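# Robots load the potato net bag into the crate

## Task

Get the entire orange mesh sack of potatoes inside the crate, and the crate has to be resting on the pallet at the end. One robot or both may be used, since the sack might be too heavy for one. When finished, release it and back the robots away. No robot may fall over or be left leaning, or the task fails. Anything that stays in place only because a robot holds it at the end does not count as done.

## Robot and tools

Robots: r1 and r2 are identical Hello Robot Stretch 3 units. Each has a two-wheeled base (0.33 m long, 0.34 m wide, passive omni wheel at the rear), a lift carriage on a vertical mast, and one telescoping arm that reaches out to the robot's RIGHT side. The base cannot strafe, so to move the gripper forward or back you drive the base. An on-the-spot turn pivots about the midpoint of the drive wheels, 0.05 m behind the front edge; with the arm in and the wrist folded, it sweeps a 0.28 m radius, larger if the wrist is unfolded.

Frames: the base frame has its origin on the floor between the drive wheels, x forward, y left, z up. hand_pose is reported in it, at the point where the closed fingertips meet; with all wrist joints at zero, that frame's x points up, y back toward the mast, z to the rear. Odometry is the base frame at the scene's start; base_odometry counts wheel turns only, so slip shows as travel. Heading runs -3.142 to 3.142, positive left. Each robot reports in its own frames; only images, lidar_m, wrist_depth_mm and head_depth_mm reveal where the robots stand relative to each other.

execute_actions: argument "actions" is a list holding one action or none (empty list = just read state and images). The action is an object keyed "r1" and/or "r2"; each may contain "base", "joints" and "contact_limits". "base" holds exactly one command: {"translate_m": d}, an offset in metres from the base's current spot, forward positive, -1 to 1; or {"rotate_rad": d}, an offset turn in radians, counter-clockwise positive, -3.2 to 3.2. Base offsets are measured from the position in the latest state report. "joints" holds absolute targets by name: lift_m 0 to 1.1 (arm height on mast); arm_m 0 to 0.52 (extension); wrist_yaw_rad -1.345 to 4.42 (0 along the arm, positive toward the front, 3.0 folded over the base); wrist_pitch_rad -1.57 to 0.451 (0 level, negative tips fingers down); wrist_roll_rad -2.911 to 2.911 (0 fingers side by side); gripper_m -0.089 to 0.179 (bigger is wider; real fingertip gap is 0.007 m less near closed, 0.025 m less fully open, zero below 0.007); head_pan_rad -3.953 to 1.73 (0 forward, positive left, -1.57 along the arm); head_tilt_rad -1.53 to 0.419 (negative down). Done tolerances: ±0.004 for lift, arm, gripper; ±0.02 yaw, roll, head; ±0.05 pitch. "contact_limits" accepts only {"arm_m": effort percent 1–100}: the arm halts with contact_stop near that effort; too small stops immediately, values above the maximum are clipped. "cameras" lists camera names (r1_head_camera, r1_nav_camera, r1_wrist_camera, r2_head_camera, r2_nav_camera, r2_wrist_camera, or "all"); omitted/null/all gives every camera, [] none. Any bad key, name or out-of-range number rejects the whole call and nothing moves. All motions in one action start together; each action lasts 15 s at most. Anything left out of an action may keep pushing toward an earlier target without the status showing it.

wait: {"seconds": 0–10}; commands nothing, returns state and images.
zoom_image: {"camera": name, "region": [x0, y0, x1, y1]} in pixels of that camera's latest full image, top-left origin, at most 504x504.
finished_scene: {"scene": number of the current scene}; closes it irreversibly and reports success. The goal must already hold steadily. If a result reports a stop, the remaining calls in that reply are skipped.

Result lines: base_status and joint_status tell how each motion of the last accepted action ended: done (for the base, wheels turned the full amount even if slipping), off_target (resting short, possibly still pushing), contact_stop, time_out, torque_fault (after the last three the old target is dropped). A lift or arm that hits something firmly goes slack until commanded again; a loaded slack lift can sag, and closing fingers on a surface lifts a slack lift. Base, wrist and head never contact-stop. Wrist servos overloaded for several seconds shut off for 10 s. on_its_own covers uncommanded parts; its "held at" is the held target, not the position. motor_effort is percent of maximum, positive toward larger joint values, peak in brackets; readings carry fixed bias and noise. Positive wheel effort pushes forward. base_tilt in degrees (forward/right positive, a few degrees of bias). turned_by_wheels and turned_by_imu give turning since the previous result. lidar_m: 12 distances from the base origin, 30° sectors starting straight ahead and going counter-clockwise (4th left, 7th behind, 10th right), plane 0.17 m above floor, range 0.15–12 m, "-" for nothing; sees the other robot, not its own body, not clear objects; mast and low lift hide parts of sectors 5, 6, 9, 10. wrist_depth_mm (45–1000) and head_depth_mm (280–4000, sideways image) are 7x7 median depth grids from top left.

Speed: 0.30 m/s and 1.9 rad/s only when stowed (lift_m under 0.30, arm_m under 0.03, wrist_yaw_rad over 2.54); otherwise 0.10 m/s and 0.63 rad/s.

Gripping: command gripper_m below the object's width to grasp; release by going 0.02 or more above the touch value. Neither reading nor status confirms a grasp. Too hard a squeeze triggers a stall guard that weakens the grip; send a new value to re-squeeze.

Safety: fold or unfold the wrist only with lift_m between 0.32 and 0.95, pitch -0.4, roll near 0; once folded the lift may go down to 0.25. With yaw under -0.4 keep pitch at -0.5 or lower. Pushing the arm against something rigid with the gripper above about 0.45 m can tip the robot, more so with a raised contact limit or repeated pushes. Don't drive while gripping or hooking something fixed. If snagged, reverse the last move in small steps; if leaning, free the gripper and lower lift to about 0.2. Robots must never press each other: once bases touch, even millimetres more is a hard press, and nothing reports contact. Identical drive commands can differ by up to 2.5 cm per metre, which strains a shared load. Objects may get nudged occasionally. Avoid drops, slams and hard hits; the robot holds the last command while you think.

Each tool is called after "Request:" as name(argument=value, ...) on one line, values as JSON.

## Session

I'll start by getting the current state and images.

Request:
execute_actions(actions=[])

Scene clock: 0.00 s.
r1.base_odometry: x=+0.000 y=+0.000 heading=+0.000 (m, m, rad; r1's odometry frame)
r1.turned_by_wheels: +0.000 (rad since the last result)
r1.turned_by_imu: +0.000 (rad since the last result)
r1.base_tilt: forward=-2.1 right=+0.0 (deg)
r1.lidar_m: 0.74 0.88 0.97 0.97 1.15 2.07 6.28 4.33 2.30 1.39 0.84 0.74
r1.head_depth_mm: 649 654 656 661 663 670 673 / 669 673 677 680 684 692 695 / 689 694 700 704 709 711 719 / 712 716 724 728 733 737 742 / 738 738 748 753 759 764 770 / 763 768 774 777 783 788 797 / 792 795 804 807 817 819 830
r1.base_status: not commanded
r1.joint_positions: lift_m=+0.308 arm_m=+0.001 wrist_yaw_rad=+2.908 wrist_pitch_rad=-0.491 wrist_roll_rad=-0.001 gripper_m=+0.037 head_pan_rad=+0.010 head_tilt_rad=-0.005
r1.joint_status: not commanded
r1.motor_effort: left_wheel=+0 right_wheel=+0 lift_m=+19 arm_m=+0 wrist_yaw_rad=+0 wrist_pitch_rad=+3 wrist_roll_rad=+1 gripper_m=+0 head_pan_rad=+0 head_tilt_rad=+1 (%)
r1.hand_pose: x=+0.0285 y=+0.0632 z=+0.3044 quat_wxyz=(+0.251, +0.701, +0.091, +0.662) (m; r1's base frame)
r1.wrist_depth_mm: - - 977 968 959 926 908 / - - - - - 961 947 / 827 - 818 809 788 806 819 / 653 - 654 666 661 659 676 / 567 549 564 559 556 558 562 / 483 - - 484 474 484 480 / - - - 431 423 421 432
r2.base_odometry: x=+0.000 y=+0.000 heading=+0.000 (m, m, rad; r2's odometry frame)
r2.turned_by_wheels: +0.000 (rad since the last result)
r2.turned_by_imu: +0.000 (rad since the last result)
r2.base_tilt: forward=-2.1 right=+0.0 (deg)
r2.lidar_m: 1.41 1.43 0.97 0.90 0.91 1.15 2.35 3.37 4.26 5.86 2.29 1.52
r2.head_depth_mm: 1433 1450 1448 1469 1474 1483 1491 / 1420 1424 1424 1439 1447 1456 1473 / 1387 1397 1411 1407 1425 1425 1441 / 1364 1384 1389 1392 1400 1403 1410 / 1353 1358 1363 1361 1362 1383 1388 / 1325 1323 1333 1346 1347 1354 1371 / 1297 1308 1319 1318 1342 1341 1349
r2.base_status: not commanded
r2.joint_positions: lift_m=+0.385 arm_m=-0.002 wrist_yaw_rad=+2.948 wrist_pitch_rad=-0.504 wrist_roll_rad=+0.000 gripper_m=+0.037 head_pan_rad=+0.005 head_tilt_rad=+0.005
r2.joint_status: not commanded
r2.motor_effort: left_wheel=+1 right_wheel=+0 lift_m=+20 arm_m=+0 wrist_yaw_rad=+0 wrist_pitch_rad=+5 wrist_roll_rad=+0 gripper_m=+0 head_pan_rad=+0 head_tilt_rad=+1 (%)
r2.hand_pose: x=+0.0197 y=+0.0658 z=+0.3791 quat_wxyz=(+0.242, +0.698, +0.110, +0.664) (m; r2's base frame)
r2.wrist_depth_mm: - 845 903 996 - - - / - 926 995 - - - - / 883 973 938 965 991 985 - / 785 - 800 818 801 805 825 / 671 - 704 679 703 686 691 / 587 589 - 595 579 600 609 / 517 535 - 523 530 525 528
pictures: r1_head_camera (sideways: a quarter turn clockwise sets it upright), r1_nav_camera (sideways: a quarter turn counterclockwise sets it upright), r1_wrist_camera, r2_head_camera (sideways: a quarter turn clockwise sets it upright), r2_nav_camera (sideways: a quarter turn counterclockwise sets it upright), r2_wrist_camera
Images, in order (width x height): r1_head_camera 896x504, r1_nav_camera 672x504, r1_wrist_camera 644x364, r2_head_camera 896x504, r2_nav_camera 672x504, r2_wrist_camera 644x364.

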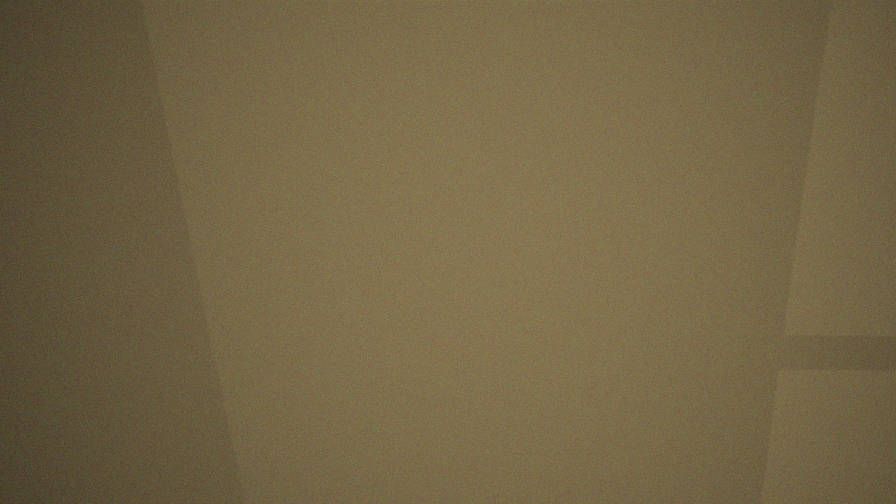

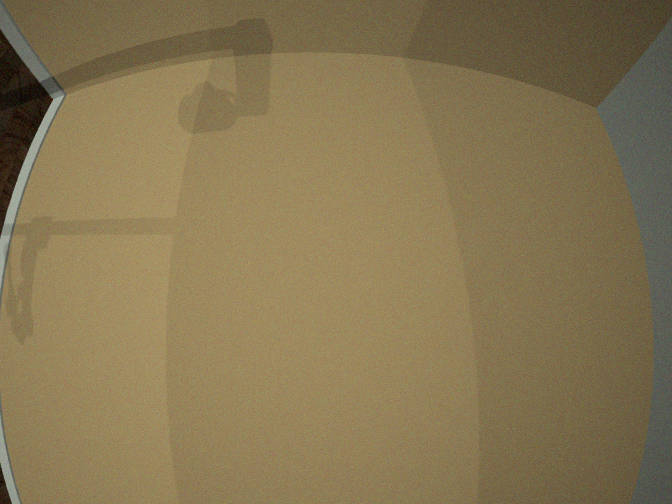

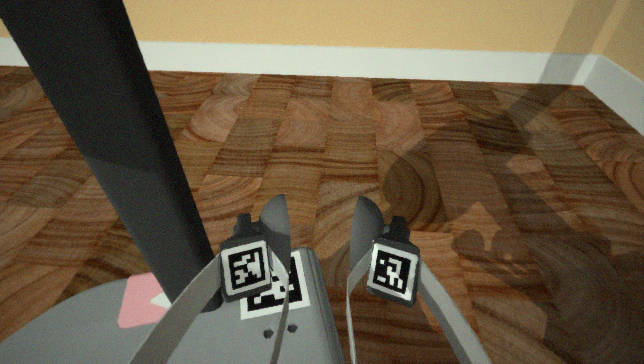

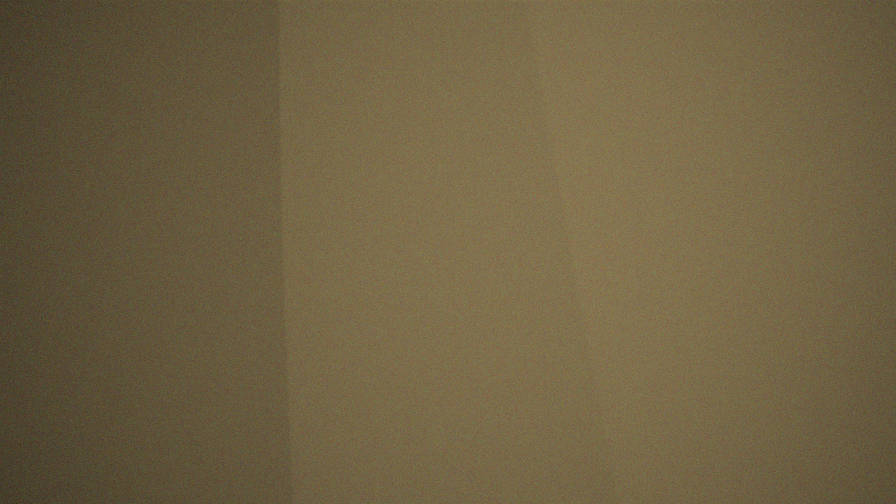

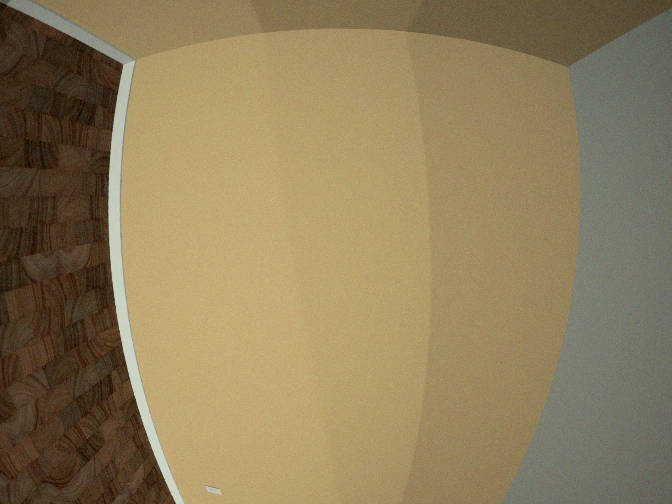

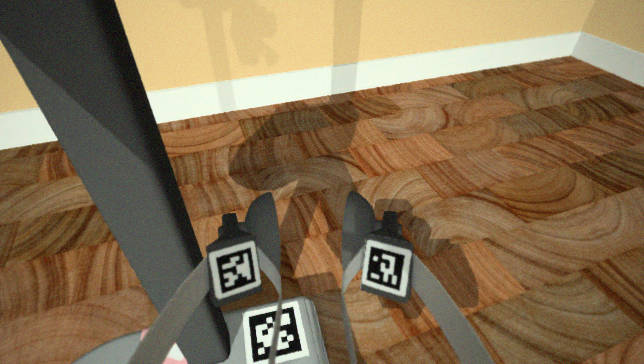

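Request:
execute_actions(actions=[{"r1": {"joints": {"head_pan_rad": -2.8, "head_tilt_rad": -0.4}}, "r2": {"joints": {"head_pan_rad": -2.2, "head_tilt_rad": -0.4}}}], cameras=["r1_head_camera", "r1_nav_camera", "r2_head_camera", "r2_nav_camera"])

Scene clock: 5.20 s.
r1.base_odometry: x=+0.000 y=+0.000 heading=+0.000 (m, m, rad; r1's odometry frame)
r1.turned_by_wheels: +0.000 (rad since the last result)
r1.turned_by_imu: +0.001 (rad since the last result)
r1.base_tilt: forward=-2.2 right=+0.1 (deg)
r1.lidar_m: 0.75 0.88 0.97 0.97 1.15 2.06 6.26 4.32 2.31 1.39 0.84 0.74
r1.head_depth_mm: - - - 3278 2208 1675 1359 / - - - 3304 2192 1677 1347 / - - - 3288 2221 1667 1351 / - - - 3255 2216 1654 1348 / - - - 3185 2173 1665 1343 / - - - 3248 2172 1657 1336 / - - - 3212 2151 1657 1324
r1.base_status: not commanded
r1.joint_positions: lift_m=+0.308 arm_m=+0.001 wrist_yaw_rad=+2.908 wrist_pitch_rad=-0.491 wrist_roll_rad=-0.001 gripper_m=+0.037 head_pan_rad=-2.793 head_tilt_rad=-0.395
r1.joint_status: all done
r1.motor_effort: left_wheel=+1(0) right_wheel=+0(1) lift_m=+19(20) arm_m=+0(1) wrist_yaw_rad=+1(0) wrist_pitch_rad=+3(3) wrist_roll_rad=+0(0) gripper_m=+0(0) head_pan_rad=-4(54) head_tilt_rad=-2(19) (%)
r1.hand_pose: x=+0.0285 y=+0.0632 z=+0.3044 quat_wxyz=(+0.251, +0.701, +0.091, +0.662) (m; r1's base frame)
r1.wrist_depth_mm: - - - - 940 923 906 / - - - - 970 981 939 / 803 - 822 803 812 817 785 / 661 - 664 670 655 658 660 / 558 545 582 568 557 557 559 / 484 - - 486 476 478 483 / - - - 428 413 431 424
r2.base_odometry: x=+0.000 y=+0.000 heading=+0.000 (m, m, rad; r2's odometry frame)
r2.turned_by_wheels: +0.000 (rad since the last result)
r2.turned_by_imu: +0.001 (rad since the last result)
r2.base_tilt: forward=-2.1 right=+0.1 (deg)
r2.lidar_m: 1.41 1.43 0.97 0.90 0.91 1.15 2.35 3.38 4.28 5.83 2.28 1.52
r2.head_depth_mm: 3247 3440 3661 3195 2263 1748 1420 / 3538 3679 3943 3195 2238 1732 1417 / 3810 - - 3142 2246 1722 1407 / - - - 3133 2198 1725 1397 / - - - 3099 2187 1702 1399 / - - - 3080 2193 1703 1394 / - - - 3054 2173 1698 1401
r2.base_status: not commanded
r2.joint_positions: lift_m=+0.385 arm_m=-0.002 wrist_yaw_rad=+2.948 wrist_pitch_rad=-0.504 wrist_roll_rad=+0.000 gripper_m=+0.037 head_pan_rad=-2.193 head_tilt_rad=-0.395
r2.joint_status: all done
r2.motor_effort: left_wheel=+1(1) right_wheel=-1(1) lift_m=+21(21) arm_m=-1(1) wrist_yaw_rad=+0(0) wrist_pitch_rad=+5(5) wrist_roll_rad=+0(0) gripper_m=-1(0) head_pan_rad=-2(34) head_tilt_rad=-2(22) (%)
r2.hand_pose: x=+0.0197 y=+0.0658 z=+0.3791 quat_wxyz=(+0.242, +0.698, +0.110, +0.664) (m; r2's base frame)
r2.wrist_depth_mm: - 854 932 - - - - / - 943 986 - - - - / 885 968 980 987 981 995 982 / 790 - 812 810 807 813 823 / 683 - 700 672 708 691 698 / 583 587 - 602 583 597 595 / 517 532 - 527 526 528 531
pictures: r1_head_camera (sideways: a quarter turn clockwise sets it upright), r1_nav_camera (sideways: a quarter turn counterclockwise sets it upright), r2_head_camera (sideways: a quarter turn clockwise sets it upright), r2_nav_camera (sideways: a quarter turn counterclockwise sets it upright)
Images, in order (width x height): r1_head_camera 896x504, r1_nav_camera 672x504, r2_head_camera 896x504, r2_nav_camera 672x504.

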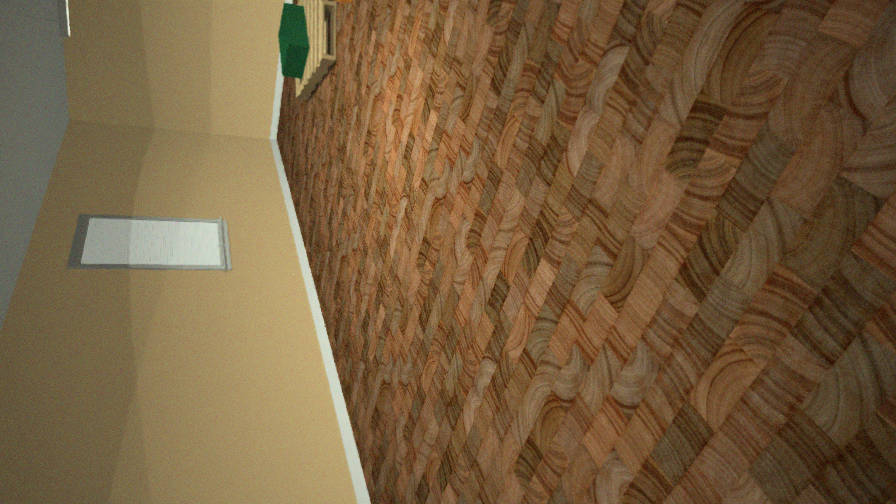

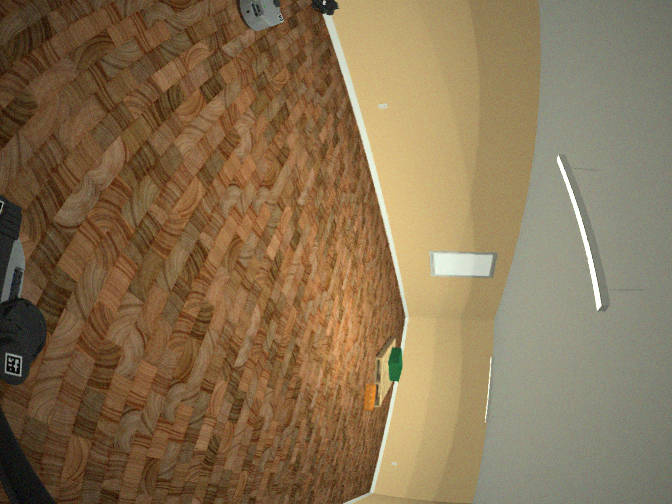

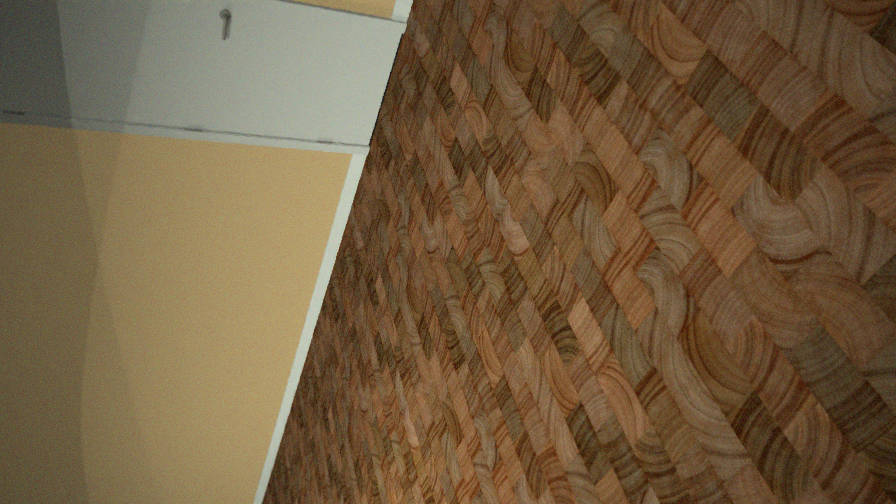

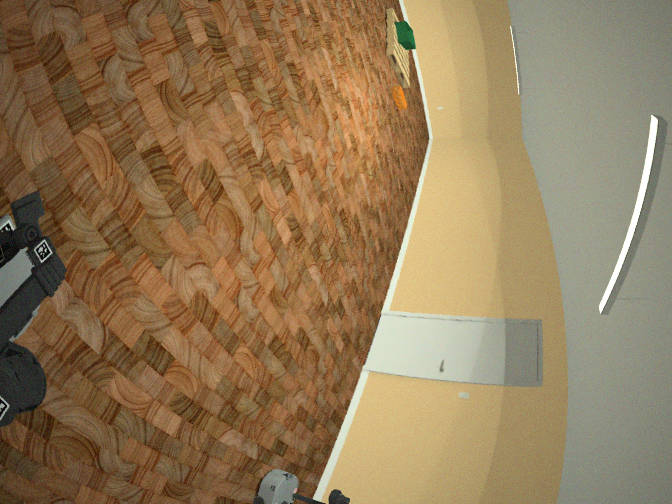

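Request:
execute_actions(actions=[{"r1": {"base": {"rotate_rad": 3.1}, "joints": {"lift_m": 0.27, "head_pan_rad": 0.0, "head_tilt_rad": -0.3}}, "r2": {"base": {"rotate_rad": -1.6}, "joints": {"lift_m": 0.27, "head_pan_rad": 0.0, "head_tilt_rad": -0.3}}}], cameras=["r1_head_camera", "r2_head_camera"])

Request:
execute_actions(actions=[{"r1": {"base": {"translate_m": 1.0}}, "r2": {"base": {"translate_m": 1.0}}}], cameras=[])

Request:
execute_actions(actions=[{"r1": {"base": {"translate_m": 1.0}}, "r2": {"base": {"translate_m": 1.0}}}], cameras=[])

Request:
execute_actions(actions=[{"r1": {"base": {"translate_m": 1.0}}, "r2": {"base": {"translate_m": 1.0}}}], cameras=["r1_head_camera", "r1_nav_camera", "r2_head_camera", "r2_nav_camera"])

Scene clock: 48.03 s.
r1.base_odometry: x=+0.000 y=+0.000 heading=+3.100 (m, m, rad; r1's odometry frame)
r1.turned_by_wheels: +3.100 (rad since the last result)
r1.turned_by_imu: +3.116 (rad since the last result)
r1.base_tilt: forward=-2.2 right=+0.2 (deg)
r1.lidar_m: 6.28 4.40 2.36 1.49 0.86 0.74 0.74 0.86 0.97 0.97 1.12 1.96
r1.head_depth_mm: - - - - 2557 1841 1445 / - - - - 2541 1849 1447 / - - - - 2518 1826 1436 / - - - - 2511 1808 1446 / - - - 3999 2520 1808 1429 / - - - 3978 2485 1811 1427 / - - - 3942 2473 1816 1430
r1.base_status: done
r1.joint_positions: lift_m=+0.270 arm_m=+0.001 wrist_yaw_rad=+2.908 wrist_pitch_rad=-0.492 wrist_roll_rad=-0.001 gripper_m=+0.037 head_pan_rad=-0.007 head_tilt_rad=-0.309
r1.joint_status: all done
r1.motor_effort: left_wheel=+0(5) right_wheel=+2(11) lift_m=+15(17) arm_m=+0(0) wrist_yaw_rad=+0(1) wrist_pitch_rad=+3(3) wrist_roll_rad=+0(0) gripper_m=+0(0) head_pan_rad=+4(54) head_tilt_rad=+3(11) (%)
r1.hand_pose: x=+0.0285 y=+0.0630 z=+0.2666 quat_wxyz=(+0.251, +0.700, +0.091, +0.662) (m; r1's base frame)
r1.wrist_depth_mm: - - - - - - - / 802 939 972 957 961 954 987 / 746 - 730 737 733 755 745 / 599 - 592 606 604 608 607 / 508 513 544 532 523 511 508 / - - - - 428 437 446 / - - - - 390 380 389
r2.base_odometry: x=+0.000 y=+0.000 heading=-1.600 (m, m, rad; r2's odometry frame)
r2.turned_by_wheels: -1.600 (rad since the last result)
r2.turned_by_imu: -1.584 (rad since the last result)
r2.base_tilt: forward=-2.2 right=+0.0 (deg)
r2.lidar_m: 5.86 2.37 1.55 1.41 1.42 0.98 0.90 0.91 1.12 2.26 3.35 4.13
r2.head_depth_mm: - - - 3904 2577 1911 1526 / - - - 3946 2552 1894 1522 / - - - 3881 2541 1893 1508 / - - - 3905 2568 1891 1505 / - - - 3896 2512 1873 1515 / - - - 3822 2524 1881 1501 / - - - 3838 2512 1873 1490
r2.base_status: done
r2.joint_positions: lift_m=+0.270 arm_m=-0.002 wrist_yaw_rad=+2.948 wrist_pitch_rad=-0.505 wrist_roll_rad=+0.000 gripper_m=+0.037 head_pan_rad=-0.007 head_tilt_rad=-0.309
r2.joint_status: all done
r2.motor_effort: left_wheel=+3(11) right_wheel=-3(8) lift_m=+15(18) arm_m=-1(1) wrist_yaw_rad=+1(0) wrist_pitch_rad=+6(6) wrist_roll_rad=+0(0) gripper_m=+0(0) head_pan_rad=+3(33) head_tilt_rad=+4(13) (%)
r2.hand_pose: x=+0.0197 y=+0.0656 z=+0.2639 quat_wxyz=(+0.243, +0.698, +0.110, +0.664) (m; r2's base frame)
r2.wrist_depth_mm: - - - - - - - / - 951 944 959 968 965 968 / 728 755 743 739 756 775 756 / 608 - 605 618 623 629 632 / 521 - 555 540 535 529 535 / 475 - - 447 448 457 465 / - - - - 407 408 409
pictures: r1_head_camera (sideways: a quarter turn clockwise sets it upright), r2_head_camera (sideways: a quarter turn clockwise sets it upright)
Images, in order (width x height): r1_head_camera 896x504, r2_head_camera 896x504.

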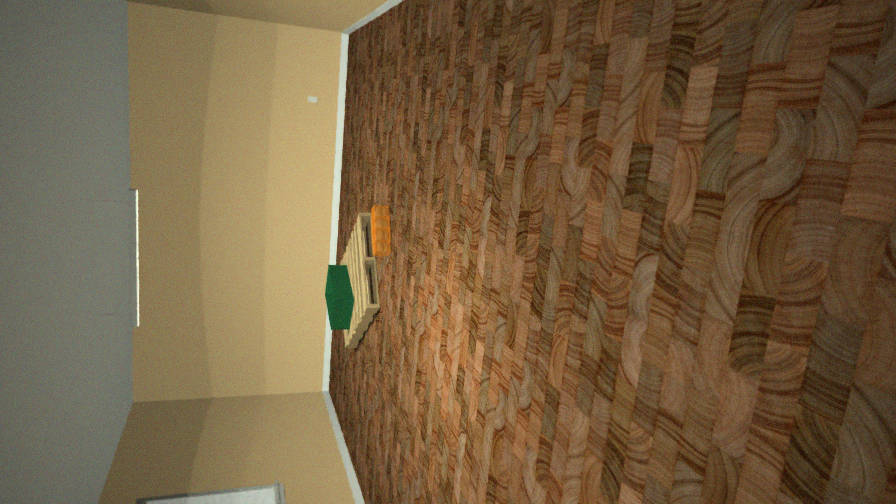

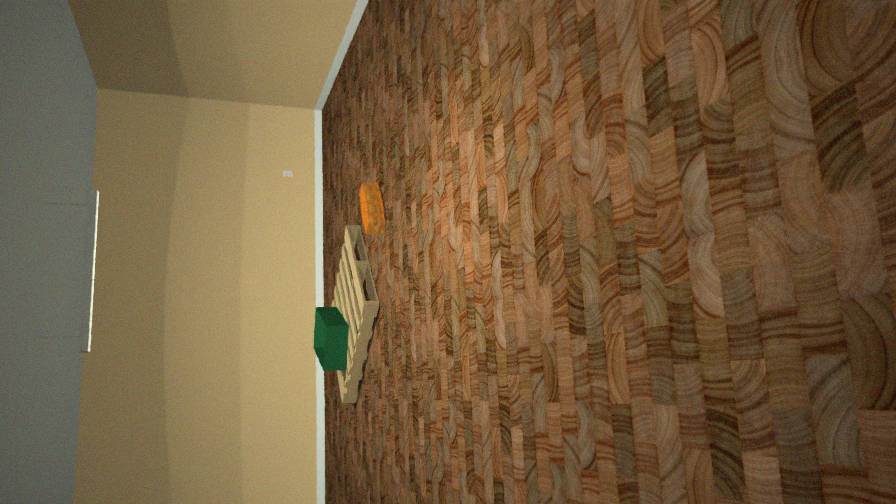

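Scene clock: 53.07 s.
r1.base_odometry: x=-0.999 y=+0.042 heading=+3.100 (m, m, rad; r1's odometry frame)
r1.turned_by_wheels: +0.000 (rad since the last result)
r1.turned_by_imu: +0.005 (rad since the last result)
r1.base_tilt: forward=-2.1 right=+0.1 (deg)
r1.lidar_m: 5.28 4.07 1.95 3.41 1.98 1.71 1.71 1.43 1.24 1.23 1.43 2.51
r1.head_depth_mm: - - - - 2574 1858 1443 / - - - - 2583 1816 1442 / - - - - 2507 1843 1430 / - - - - 2513 1821 1428 / - - - - 2497 1822 1432 / - - - 3988 2466 1834 1425 / - - - 3988 2498 1832 1422
r1.base_status: done
r1.joint_positions: lift_m=+0.270 arm_m=+0.001 wrist_yaw_rad=+2.908 wrist_pitch_rad=-0.492 wrist_roll_rad=-0.001 gripper_m=+0.037 head_pan_rad=-0.007 head_tilt_rad=-0.309
r1.joint_status: not commanded
r1.motor_effort: left_wheel=-1(5) right_wheel=+2(10) lift_m=+16(15) arm_m=+0(1) wrist_yaw_rad=+0(0) wrist_pitch_rad=+3(3) wrist_roll_rad=+0(0) gripper_m=+0(0) head_pan_rad=+4(4) head_tilt_rad=+3(4) (%)
r1.hand_pose: x=+0.0285 y=+0.0630 z=+0.2666 quat_wxyz=(+0.251, +0.700, +0.091, +0.662) (m; r1's base frame)
r1.wrist_depth_mm: - - - - - - - / 943 939 957 973 961 985 948 / 729 - 731 752 736 719 725 / 611 - 603 598 600 591 599 / 502 514 541 536 519 515 504 / - - - - 429 440 437 / - - - - 383 388 382
r2.base_odometry: x=-0.029 y=-1.000 heading=-1.600 (m, m, rad; r2's odometry frame)
r2.turned_by_wheels: +0.000 (rad since the last result)
r2.turned_by_imu: +0.001 (rad since the last result)
r2.base_tilt: forward=-2.1 right=+0.0 (deg)
r2.lidar_m: 4.84 2.61 1.70 1.56 1.57 1.95 1.89 1.90 2.36 1.86 3.21 4.00
r2.head_depth_mm: - - - - 2563 1915 1522 / - - - 3938 2557 1901 1520 / - - - 3867 2569 1887 1528 / - - - 3900 2562 1892 1500 / - - - 3854 2554 1886 1504 / - - - 3865 2528 1870 1505 / - - - 3773 2544 1891 1488
r2.base_status: done
r2.joint_positions: lift_m=+0.270 arm_m=-0.002 wrist_yaw_rad=+2.948 wrist_pitch_rad=-0.506 wrist_roll_rad=+0.000 gripper_m=+0.037 head_pan_rad=-0.007 head_tilt_rad=-0.309
r2.joint_status: not commanded
r2.motor_effort: left_wheel=+2(10) right_wheel=-2(4) lift_m=+15(15) arm_m=-1(1) wrist_yaw_rad=+0(0) wrist_pitch_rad=+6(6) wrist_roll_rad=+0(0) gripper_m=+0(0) head_pan_rad=+3(3) head_tilt_rad=+3(4) (%)
r2.hand_pose: x=+0.0197 y=+0.0656 z=+0.2638 quat_wxyz=(+0.243, +0.698, +0.110, +0.664) (m; r2's base frame)
r2.wrist_depth_mm: - - - - - - - / - 939 950 961 972 960 954 / 733 755 746 742 760 762 759 / 609 - 617 626 619 623 628 / 513 - 554 544 529 534 530 / 474 - - 447 447 463 464 / - - - - 405 409 409
pictures: none
No camera images: the call's "cameras" was empty. Leave "cameras" out to get every camera's image.

Scene clock: 58.10 s.
r1.base_odometry: x=-1.998 y=+0.084 heading=+3.100 (m, m, rad; r1's odometry frame)
r1.turned_by_wheels: +0.000 (rad since the last result)
r1.turned_by_imu: +0.005 (rad since the last result)
r1.base_tilt: forward=-2.1 right=+0.1 (deg)
r1.lidar_m: 4.26 3.75 1.54 3.26 3.10 2.68 2.68 1.73 1.48 1.48 1.75 3.05
r1.head_depth_mm: - - - - 2577 1826 1445 / - - - - 2557 1844 1443 / - - - - 2531 1824 1437 / - - - - 2535 1813 1439 / - - - - 2540 1814 1421 / - - - 3994 2481 1830 1422 / - - - 3983 2521 1805 1432
r1.base_status: done
r1.joint_positions: lift_m=+0.270 arm_m=+0.001 wrist_yaw_rad=+2.908 wrist_pitch_rad=-0.492 wrist_roll_rad=-0.001 gripper_m=+0.037 head_pan_rad=-0.007 head_tilt_rad=-0.309
r1.joint_status: not commanded
r1.motor_effort: left_wheel=+0(6) right_wheel=+2(8) lift_m=+16(16) arm_m=+0(0) wrist_yaw_rad=+0(1) wrist_pitch_rad=+3(3) wrist_roll_rad=+0(0) gripper_m=+0(0) head_pan_rad=+4(4) head_tilt_rad=+3(3) (%)
r1.hand_pose: x=+0.0285 y=+0.0630 z=+0.2666 quat_wxyz=(+0.251, +0.700, +0.091, +0.662) (m; r1's base frame)
r1.wrist_depth_mm: - - - - - - - / 935 965 957 993 953 935 976 / 754 - 745 746 741 747 745 / 600 - 600 608 596 596 625 / 504 513 541 532 523 515 508 / - - - - 433 444 442 / - - - - 388 393 387
r2.base_odometry: x=-0.058 y=-1.999 heading=-1.600 (m, m, rad; r2's odometry frame)
r2.turned_by_wheels: +0.000 (rad since the last result)
r2.turned_by_imu: +0.001 (rad since the last result)
r2.base_tilt: forward=-2.2 right=+0.1 (deg)
r2.lidar_m: 3.86 2.85 1.85 1.70 1.72 2.13 2.88 2.90 3.32 1.46 3.05 3.85
r2.head_depth_mm: - - - - 2568 1919 1521 / - - - 3978 2564 1900 1514 / - - - 3973 2569 1904 1515 / - - - 3829 2532 1901 1509 / - - - 3616 2523 1893 1507 / - - - 3730 2532 1869 1505 / - - - 3808 2550 1874 1482
r2.base_status: done
r2.joint_positions: lift_m=+0.270 arm_m=-0.002 wrist_yaw_rad=+2.948 wrist_pitch_rad=-0.506 wrist_roll_rad=+0.000 gripper_m=+0.037 head_pan_rad=-0.007 head_tilt_rad=-0.309
r2.joint_status: not commanded
r2.motor_effort: left_wheel=+2(10) right_wheel=-3(5) lift_m=+15(15) arm_m=-1(1) wrist_yaw_rad=+0(0) wrist_pitch_rad=+6(6) wrist_roll_rad=+0(0) gripper_m=+0(0) head_pan_rad=+2(3) head_tilt_rad=+4(4) (%)
r2.hand_pose: x=+0.0197 y=+0.0656 z=+0.2638 quat_wxyz=(+0.243, +0.698, +0.110, +0.664) (m; r2's base frame)
r2.wrist_depth_mm: - - - - - - - / - 947 938 947 957 958 986 / 739 739 742 757 755 748 763 / 611 - 618 620 621 636 623 / 517 - 557 544 538 530 529 / 472 - - 450 450 461 463 / - - - - 404 408 412
pictures: none
No camera images: the call's "cameras" was empty. Leave "cameras" out to get every camera's image.

Scene clock: 63.13 s.
r1.base_odometry: x=-2.997 y=+0.125 heading=+3.100 (m, m, rad; r1's odometry frame)
r1.turned_by_wheels: +0.000 (rad since the last result)
r1.turned_by_imu: +0.005 (rad since the last result)
r1.base_tilt: forward=-2.2 right=+0.2 (deg)
r1.lidar_m: 3.25 3.46 1.14 2.99 3.50 3.63 3.49 2.01 1.76 1.77 2.06 3.63
r1.head_depth_mm: - - - - 2545 1842 1447 / - - - - 2556 1848 1447 / - - - - 2527 1836 1442 / - - - 3735 2514 1825 1439 / - - - 3510 2520 1820 1435 / - - - 3962 2495 1816 1427 / - - - 3976 2488 1811 1411
r1.base_status: done
r1.joint_positions: lift_m=+0.270 arm_m=+0.001 wrist_yaw_rad=+2.908 wrist_pitch_rad=-0.492 wrist_roll_rad=-0.001 gripper_m=+0.037 head_pan_rad=-0.007 head_tilt_rad=-0.309
r1.joint_status: not commanded
r1.motor_effort: left_wheel=-1(5) right_wheel=+2(10) lift_m=+16(16) arm_m=-1(1) wrist_yaw_rad=+0(1) wrist_pitch_rad=+3(3) wrist_roll_rad=+0(0) gripper_m=+0(0) head_pan_rad=+4(4) head_tilt_rad=+3(3) (%)
r1.hand_pose: x=+0.0285 y=+0.0630 z=+0.2666 quat_wxyz=(+0.251, +0.700, +0.091, +0.662) (m; r1's base frame)
r1.wrist_depth_mm: - - - - - - - / 903 935 955 944 961 948 956 / 747 - 748 741 743 740 724 / 607 - 600 621 599 601 602 / 511 509 549 524 517 507 513 / - - - - 428 445 444 / - - - - 387 389 391
r2.base_odometry: x=-0.087 y=-2.999 heading=-1.600 (m, m, rad; r2's odometry frame)
r2.turned_by_wheels: +0.000 (rad since the last result)
r2.turned_by_imu: +0.001 (rad since the last result)
r2.base_tilt: forward=-2.1 right=+0.1 (deg)
r2.lidar_m: 2.86 3.10 2.02 1.85 1.86 2.31 3.87 3.90 3.16 1.06 2.93 3.64
r2.head_depth_mm: - - - 3922 2582 1915 1524 / - - - 3842 2506 1883 1518 / - - - 3960 2590 1911 1503 / - - - 3915 2551 1891 1503 / - - - 3477 2529 1881 1508 / - - - 2993 2536 1855 1507 / - - - 3735 2543 1890 1511
r2.base_status: done
r2.joint_positions: lift_m=+0.270 arm_m=-0.002 wrist_yaw_rad=+2.948 wrist_pitch_rad=-0.506 wrist_roll_rad=+0.000 gripper_m=+0.037 head_pan_rad=-0.007 head_tilt_rad=-0.309
r2.joint_status: not commanded
r2.motor_effort: left_wheel=+2(10) right_wheel=-3(5) lift_m=+15(15) arm_m=-1(1) wrist_yaw_rad=+0(0) wrist_pitch_rad=+6(6) wrist_roll_rad=+0(0) gripper_m=+0(1) head_pan_rad=+3(3) head_tilt_rad=+3(4) (%)
r2.hand_pose: x=+0.0197 y=+0.0656 z=+0.2638 quat_wxyz=(+0.243, +0.698, +0.110, +0.664) (m; r2's base frame)
r2.wrist_depth_mm: - - - - - - - / - 949 938 943 958 972 997 / 731 752 749 744 762 749 771 / 607 - 619 615 621 625 632 / 518 506 555 546 540 536 536 / 476 - - 449 449 462 465 / - - - - 406 408 410
pictures: r1_head_camera (sideways: a quarter turn clockwise sets it upright), r1_nav_camera (sideways: a quarter turn counterclockwise sets it upright), r2_head_camera (sideways: a quarter turn clockwise sets it upright), r2_nav_camera (sideways: a quarter turn counterclockwise sets it upright)
Images, in order (width x height): r1_head_camera 896x504, r1_nav_camera 672x504, r2_head_camera 896x504, r2_nav_camera 672x504.

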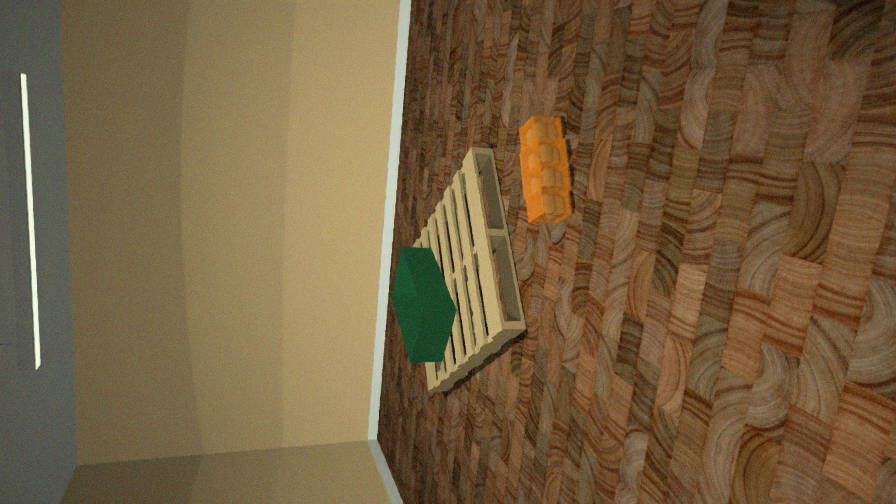

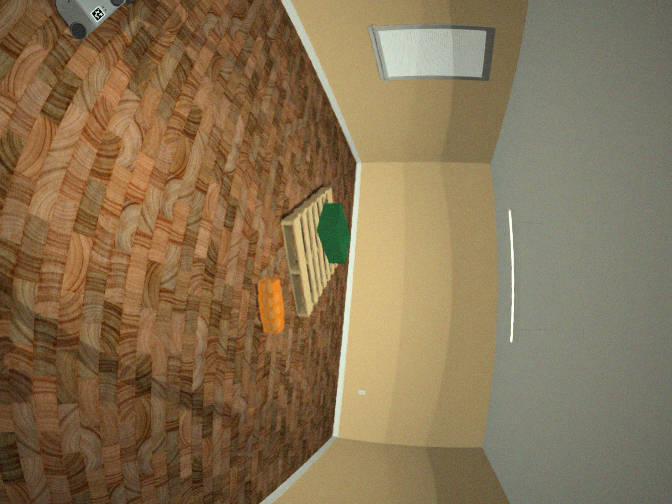

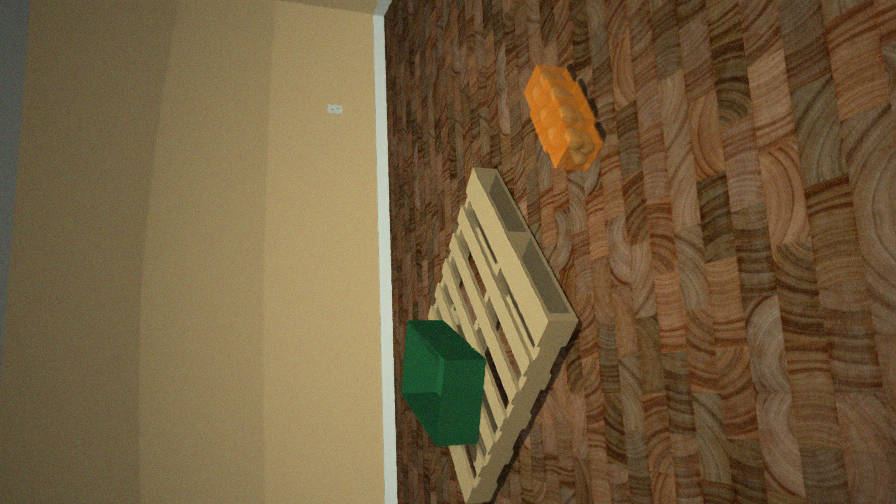

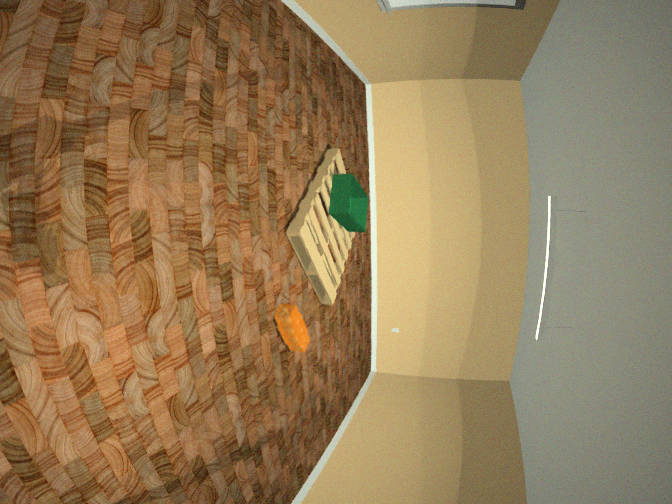

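Request:
zoom_image(camera="r2_head_camera", region=[380, 40, 640, 500])

Request:
zoom_image(camera="r1_head_camera", region=[380, 100, 620, 400])

Region (380, 40, 640, 500) of r2_head_camera's 896x504 image, scaled by 1.096, with more detail than that image has; it fills the left 285 columns of this view, and the rest is white.

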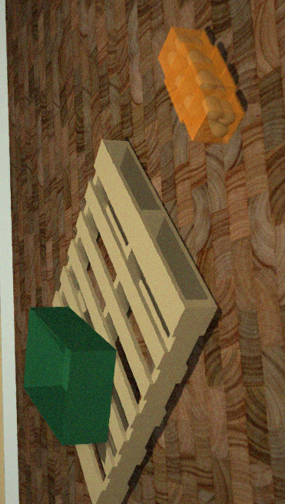

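Region (380, 100, 620, 400) of r1_head_camera's 896x504 image, scaled by 1.680, with more detail than that image has; it fills the left 403 columns of this view, and the rest is white.

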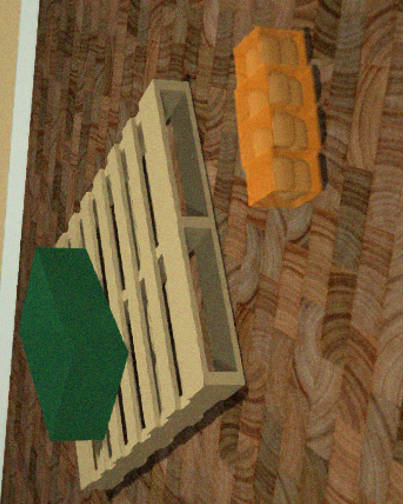

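Request:
execute_actions(actions=[{"r1": {"base": {"rotate_rad": -0.37}}, "r2": {"base": {"translate_m": 0.8}}}], cameras=[])

Request:
execute_actions(actions=[{"r1": {"base": {"translate_m": 1.0}}, "r2": {"base": {"translate_m": 1.0}, "joints": {"head_tilt_rad": -0.7}}}], cameras=["r2_head_camera", "r2_nav_camera"])

Request:
execute_actions(actions=[{"r1": {"base": {"translate_m": 1.0}, "joints": {"head_pan_rad": 0.6, "head_tilt_rad": -0.6}}, "r2": {"base": {"rotate_rad": 0.9}, "joints": {"head_pan_rad": -0.9, "head_tilt_rad": -0.8}}}], cameras=["r1_head_camera", "r1_nav_camera", "r2_head_camera", "r2_nav_camera"])

Scene clock: 169.17 s.
r1.base_odometry: x=-2.997 y=+0.125 heading=+2.730 (m, m, rad; r1's odometry frame)
r1.turned_by_wheels: -0.370 (rad since the last result)
r1.turned_by_imu: -0.370 (rad since the last result)
r1.base_tilt: forward=-2.1 right=+0.0 (deg)
r1.lidar_m: 5.05 3.25 1.43 2.99 3.04 3.91 3.64 2.81 1.87 1.76 1.80 2.30
r1.head_depth_mm: 3584 3685 3730 3630 2556 1847 1446 / - - - - 2557 1851 1448 / - - - - 2522 1830 1435 / - - - - 2545 1820 1436 / - - - 3968 2499 1812 1435 / - - - - 2494 1823 1426 / - - - 3619 2471 1804 1417
r1.base_status: done
r1.joint_positions: lift_m=+0.270 arm_m=+0.001 wrist_yaw_rad=+2.908 wrist_pitch_rad=-0.492 wrist_roll_rad=-0.001 gripper_m=+0.037 head_pan_rad=-0.007 head_tilt_rad=-0.309
r1.joint_status: not commanded
r1.motor_effort: left_wheel=+2(6) right_wheel=-1(7) lift_m=+16(16) arm_m=+0(0) wrist_yaw_rad=+1(0) wrist_pitch_rad=+3(3) wrist_roll_rad=+0(0) gripper_m=+0(0) head_pan_rad=+5(4) head_tilt_rad=+3(3) (%)
r1.hand_pose: x=+0.0285 y=+0.0630 z=+0.2666 quat_wxyz=(+0.251, +0.700, +0.091, +0.662) (m; r1's base frame)
r1.wrist_depth_mm: - - - - - - - / 958 931 955 947 977 939 914 / 746 - 747 738 744 726 737 / 598 - 618 601 597 598 594 / 497 499 550 513 514 508 510 / - - - - 425 441 442 / - - - - 389 393 389
r2.base_odometry: x=-0.110 y=-3.798 heading=-1.600 (m, m, rad; r2's odometry frame)
r2.turned_by_wheels: +0.000 (rad since the last result)
r2.turned_by_imu: +0.001 (rad since the last result)
r2.base_tilt: forward=-2.2 right=+0.0 (deg)
r2.lidar_m: 2.05 2.18 2.14 1.96 1.98 2.45 4.65 4.70 1.38 2.80 2.82 3.49
r2.head_depth_mm: 3919 - - 3988 2579 1813 1522 / 3840 - - 3898 2544 1905 1522 / 3745 3954 - 3943 2419 1893 1517 / 3668 3823 - 3856 2390 1884 1494 / 3560 3779 - 3794 2412 1797 1511 / 3540 3770 3925 3802 2252 1832 1495 / 3478 3706 3856 3767 2255 1879 1504
r2.base_status: done
r2.joint_positions: lift_m=+0.270 arm_m=-0.002 wrist_yaw_rad=+2.948 wrist_pitch_rad=-0.506 wrist_roll_rad=+0.000 gripper_m=+0.037 head_pan_rad=-0.007 head_tilt_rad=-0.309
r2.joint_status: not commanded
r2.motor_effort: left_wheel=+1(10) right_wheel=-2(4) lift_m=+15(15) arm_m=-1(1) wrist_yaw_rad=+0(0) wrist_pitch_rad=+6(6) wrist_roll_rad=+0(0) gripper_m=+0(0) head_pan_rad=+2(3) head_tilt_rad=+4(3) (%)
r2.hand_pose: x=+0.0197 y=+0.0656 z=+0.2638 quat_wxyz=(+0.243, +0.698, +0.110, +0.664) (m; r2's base frame)
r2.wrist_depth_mm: - - - - - - - / - 950 945 944 957 949 983 / 734 735 749 744 761 755 762 / 608 - 613 618 624 622 622 / 518 508 557 547 535 530 529 / 474 - - 447 449 462 463 / - - - - 408 411 409
pictures: none
No camera images: the call's "cameras" was empty. Leave "cameras" out to get every camera's image.

Scene clock: 174.20 s.
r1.base_odometry: x=-3.914 y=+0.526 heading=+2.730 (m, m, rad; r1's odometry frame)
r1.turned_by_wheels: +0.000 (rad since the last result)
r1.turned_by_imu: +0.005 (rad since the last result)
r1.base_tilt: forward=-2.3 right=+0.1 (deg)
r1.lidar_m: 4.10 2.39 1.39 3.08 3.12 4.04 4.63 2.61 1.79 1.67 1.71 2.18
r1.head_depth_mm: 3449 3552 3580 3480 2566 1836 1445 / 3723 - - - 2553 1851 1457 / 3723 3985 - - 2530 1827 1439 / 3691 3929 - - 2547 1823 1432 / 3631 3879 - - 2485 1819 1428 / 3600 3818 - - 2395 1697 1413 / 3476 3735 3964 3978 2340 1817 1429
r1.base_status: done
r1.joint_positions: lift_m=+0.270 arm_m=+0.001 wrist_yaw_rad=+2.908 wrist_pitch_rad=-0.492 wrist_roll_rad=-0.001 gripper_m=+0.037 head_pan_rad=-0.007 head_tilt_rad=-0.309
r1.joint_status: not commanded
r1.motor_effort: left_wheel=+1(7) right_wheel=-2(5) lift_m=+16(16) arm_m=-1(0) wrist_yaw_rad=+0(1) wrist_pitch_rad=+3(3) wrist_roll_rad=+1(0) gripper_m=+0(0) head_pan_rad=+5(4) head_tilt_rad=+3(2) (%)
r1.hand_pose: x=+0.0285 y=+0.0630 z=+0.2666 quat_wxyz=(+0.251, +0.700, +0.091, +0.662) (m; r1's base frame)
r1.wrist_depth_mm: - - - - - - - / 928 939 960 957 927 958 943 / 737 - 744 747 722 760 736 / 600 - 610 608 604 609 596 / 510 505 530 524 520 511 505 / - - - - 428 438 440 / - - - - 391 384 393
r2.base_odometry: x=-0.139 y=-4.798 heading=-1.600 (m, m, rad; r2's odometry frame)
r2.turned_by_wheels: +0.000 (rad since the last result)
r2.turned_by_imu: +0.001 (rad since the last result)
r2.base_tilt: forward=-2.1 right=+0.0 (deg)
r2.lidar_m: 1.12 1.08 2.29 2.10 2.13 2.64 5.39 4.45 1.35 2.66 2.68 3.31
r2.head_depth_mm: 2902 3195 2531 1985 1636 1379 1203 / 2894 3171 2517 1966 1549 1389 1197 / 2832 3153 2484 1854 1478 1339 1194 / 2758 2989 2514 1844 1495 1285 1183 / 2734 3073 2441 1807 1514 1226 1148 / 2692 2975 2186 1638 1479 1278 1141 / 2649 2922 1955 1730 1470 1272 1173
r2.base_status: done
r2.joint_positions: lift_m=+0.270 arm_m=-0.002 wrist_yaw_rad=+2.948 wrist_pitch_rad=-0.506 wrist_roll_rad=+0.000 gripper_m=+0.037 head_pan_rad=-0.007 head_tilt_rad=-0.692
r2.joint_status: all done
r2.motor_effort: left_wheel=+1(10) right_wheel=-2(4) lift_m=+15(15) arm_m=-1(1) wrist_yaw_rad=+0(0) wrist_pitch_rad=+6(6) wrist_roll_rad=+0(0) gripper_m=+0(0) head_pan_rad=+2(2) head_tilt_rad=-3(24) (%)
r2.hand_pose: x=+0.0197 y=+0.0656 z=+0.2638 quat_wxyz=(+0.243, +0.698, +0.110, +0.664) (m; r2's base frame)
r2.wrist_depth_mm: - - - - - - - / - 940 952 959 965 967 874 / 734 738 751 762 758 755 728 / 606 - 609 623 621 631 604 / 519 502 557 539 537 534 516 / 475 - - 445 446 458 464 / - - - - 408 409 408
pictures: r2_head_camera (sideways: a quarter turn clockwise sets it upright), r2_nav_camera (sideways: a quarter turn counterclockwise sets it upright)
Images, in order (width x height): r2_head_camera 896x504, r2_nav_camera 672x504.

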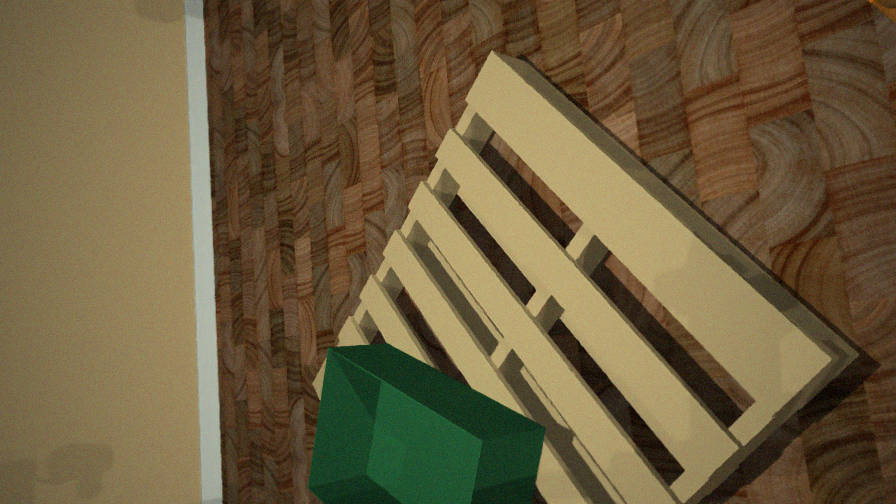

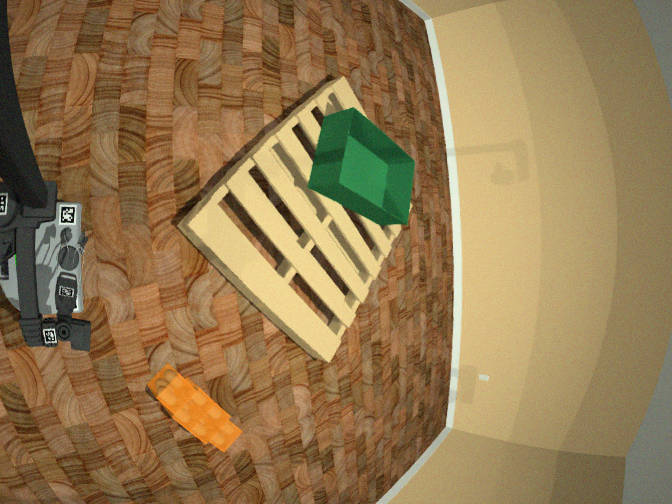

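Scene clock: 179.13 s.
r1.base_odometry: x=-4.830 y=+0.926 heading=+2.730 (m, m, rad; r1's odometry frame)
r1.turned_by_wheels: +0.000 (rad since the last result)
r1.turned_by_imu: +0.005 (rad since the last result)
r1.base_tilt: forward=-2.2 right=+0.1 (deg)
r1.lidar_m: 3.11 1.76 1.65 1.05 3.23 4.18 5.63 2.48 1.68 1.58 1.61 2.06
r1.head_depth_mm: 2599 2878 3029 2308 1755 1427 1209 / 2713 2983 3152 2301 1768 1426 1204 / 2859 3196 3263 2258 1682 1430 1207 / 3001 3346 3207 2060 1630 1417 1148 / 3223 3569 3163 2023 1610 1409 1118 / 3365 3820 3130 1983 1598 1400 1118 / 3585 - 3110 1908 1602 1400 1187
r1.base_status: done
r1.joint_positions: lift_m=+0.270 arm_m=+0.001 wrist_yaw_rad=+2.908 wrist_pitch_rad=-0.492 wrist_roll_rad=-0.001 gripper_m=+0.037 head_pan_rad=+0.593 head_tilt_rad=-0.593
r1.joint_status: all done
r1.motor_effort: left_wheel=+1(7) right_wheel=-1(6) lift_m=+15(16) arm_m=+1(0) wrist_yaw_rad=-1(2) wrist_pitch_rad=+3(3) wrist_roll_rad=+0(0) gripper_m=+0(0) head_pan_rad=+4(41) head_tilt_rad=-2(17) (%)
r1.hand_pose: x=+0.0285 y=+0.0630 z=+0.2666 quat_wxyz=(+0.251, +0.700, +0.091, +0.662) (m; r1's base frame)
r1.wrist_depth_mm: - 864 881 - - - 970 / 913 864 891 947 969 966 923 / 733 - 755 737 614 576 724 / 605 - 605 620 590 520 581 / 502 501 546 526 516 508 512 / - - - - 436 440 443 / - - - - 390 390 385
r2.base_odometry: x=-0.139 y=-4.798 heading=-0.700 (m, m, rad; r2's odometry frame)
r2.turned_by_wheels: +0.900 (rad since the last result)
r2.turned_by_imu: +0.892 (rad since the last result)
r2.base_tilt: forward=-2.1 right=+0.1 (deg)
r2.lidar_m: 2.47 2.11 2.10 2.41 4.04 5.58 3.12 0.92 1.04 3.01 1.55 1.07
r2.head_depth_mm: 3010 2763 2172 1744 1525 1315 1161 / 2986 2707 2142 1636 1503 1308 1156 / 2900 2715 2135 1675 1422 1299 1156 / 2863 2678 1973 1662 1355 1275 1155 / 2822 2664 1896 1614 1408 1211 1141 / 2730 2647 1846 1570 1398 1228 1146 / 2713 2614 1808 1481 1365 1283 1137
r2.base_status: done
r2.joint_positions: lift_m=+0.270 arm_m=-0.002 wrist_yaw_rad=+2.948 wrist_pitch_rad=-0.506 wrist_roll_rad=+0.000 gripper_m=+0.037 head_pan_rad=-0.893 head_tilt_rad=-0.790
r2.joint_status: all done
r2.motor_effort: left_wheel=-1(7) right_wheel=+1(9) lift_m=+16(15) arm_m=-1(1) wrist_yaw_rad=+0(0) wrist_pitch_rad=+6(6) wrist_roll_rad=+0(0) gripper_m=+0(0) head_pan_rad=-2(32) head_tilt_rad=-4(12) (%)
r2.hand_pose: x=+0.0197 y=+0.0656 z=+0.2638 quat_wxyz=(+0.243, +0.698, +0.110, +0.664) (m; r2's base frame)
r2.wrist_depth_mm: - - - - - - - / - 930 922 950 942 961 984 / 740 734 740 759 748 757 762 / 608 - 618 623 623 628 627 / 520 506 557 539 532 528 536 / 478 - - 445 452 463 466 / - - - - 406 409 409
pictures: r1_head_camera (sideways: a quarter turn clockwise sets it upright), r1_nav_camera (sideways: a quarter turn counterclockwise sets it upright), r2_head_camera (sideways: a quarter turn clockwise sets it upright), r2_nav_camera (sideways: a quarter turn counterclockwise sets it upright)
Images, in order (width x height): r1_head_camera 896x504, r1_nav_camera 672x504, r2_head_camera 896x504, r2_nav_camera 672x504.

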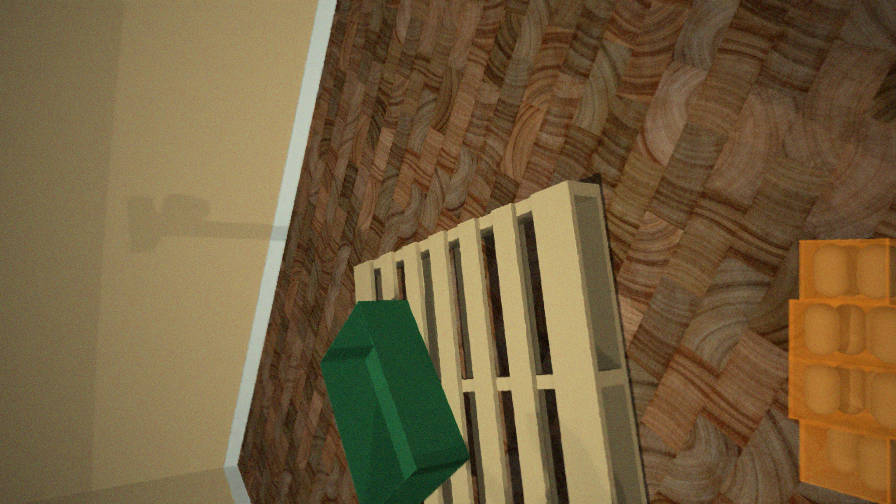

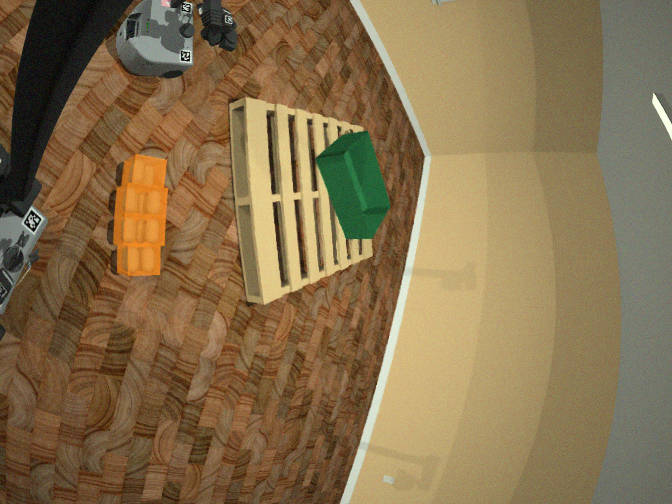

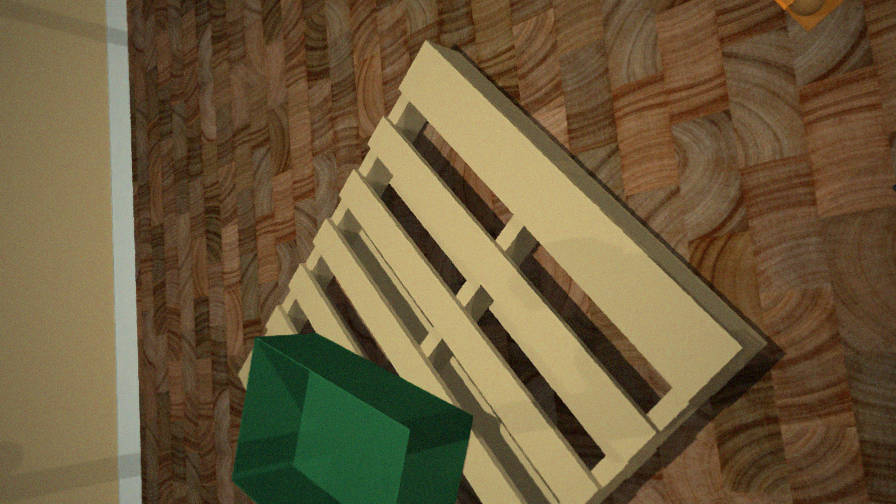

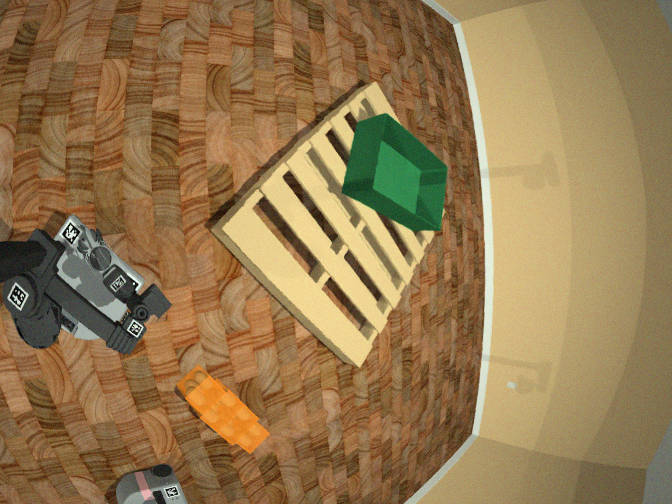

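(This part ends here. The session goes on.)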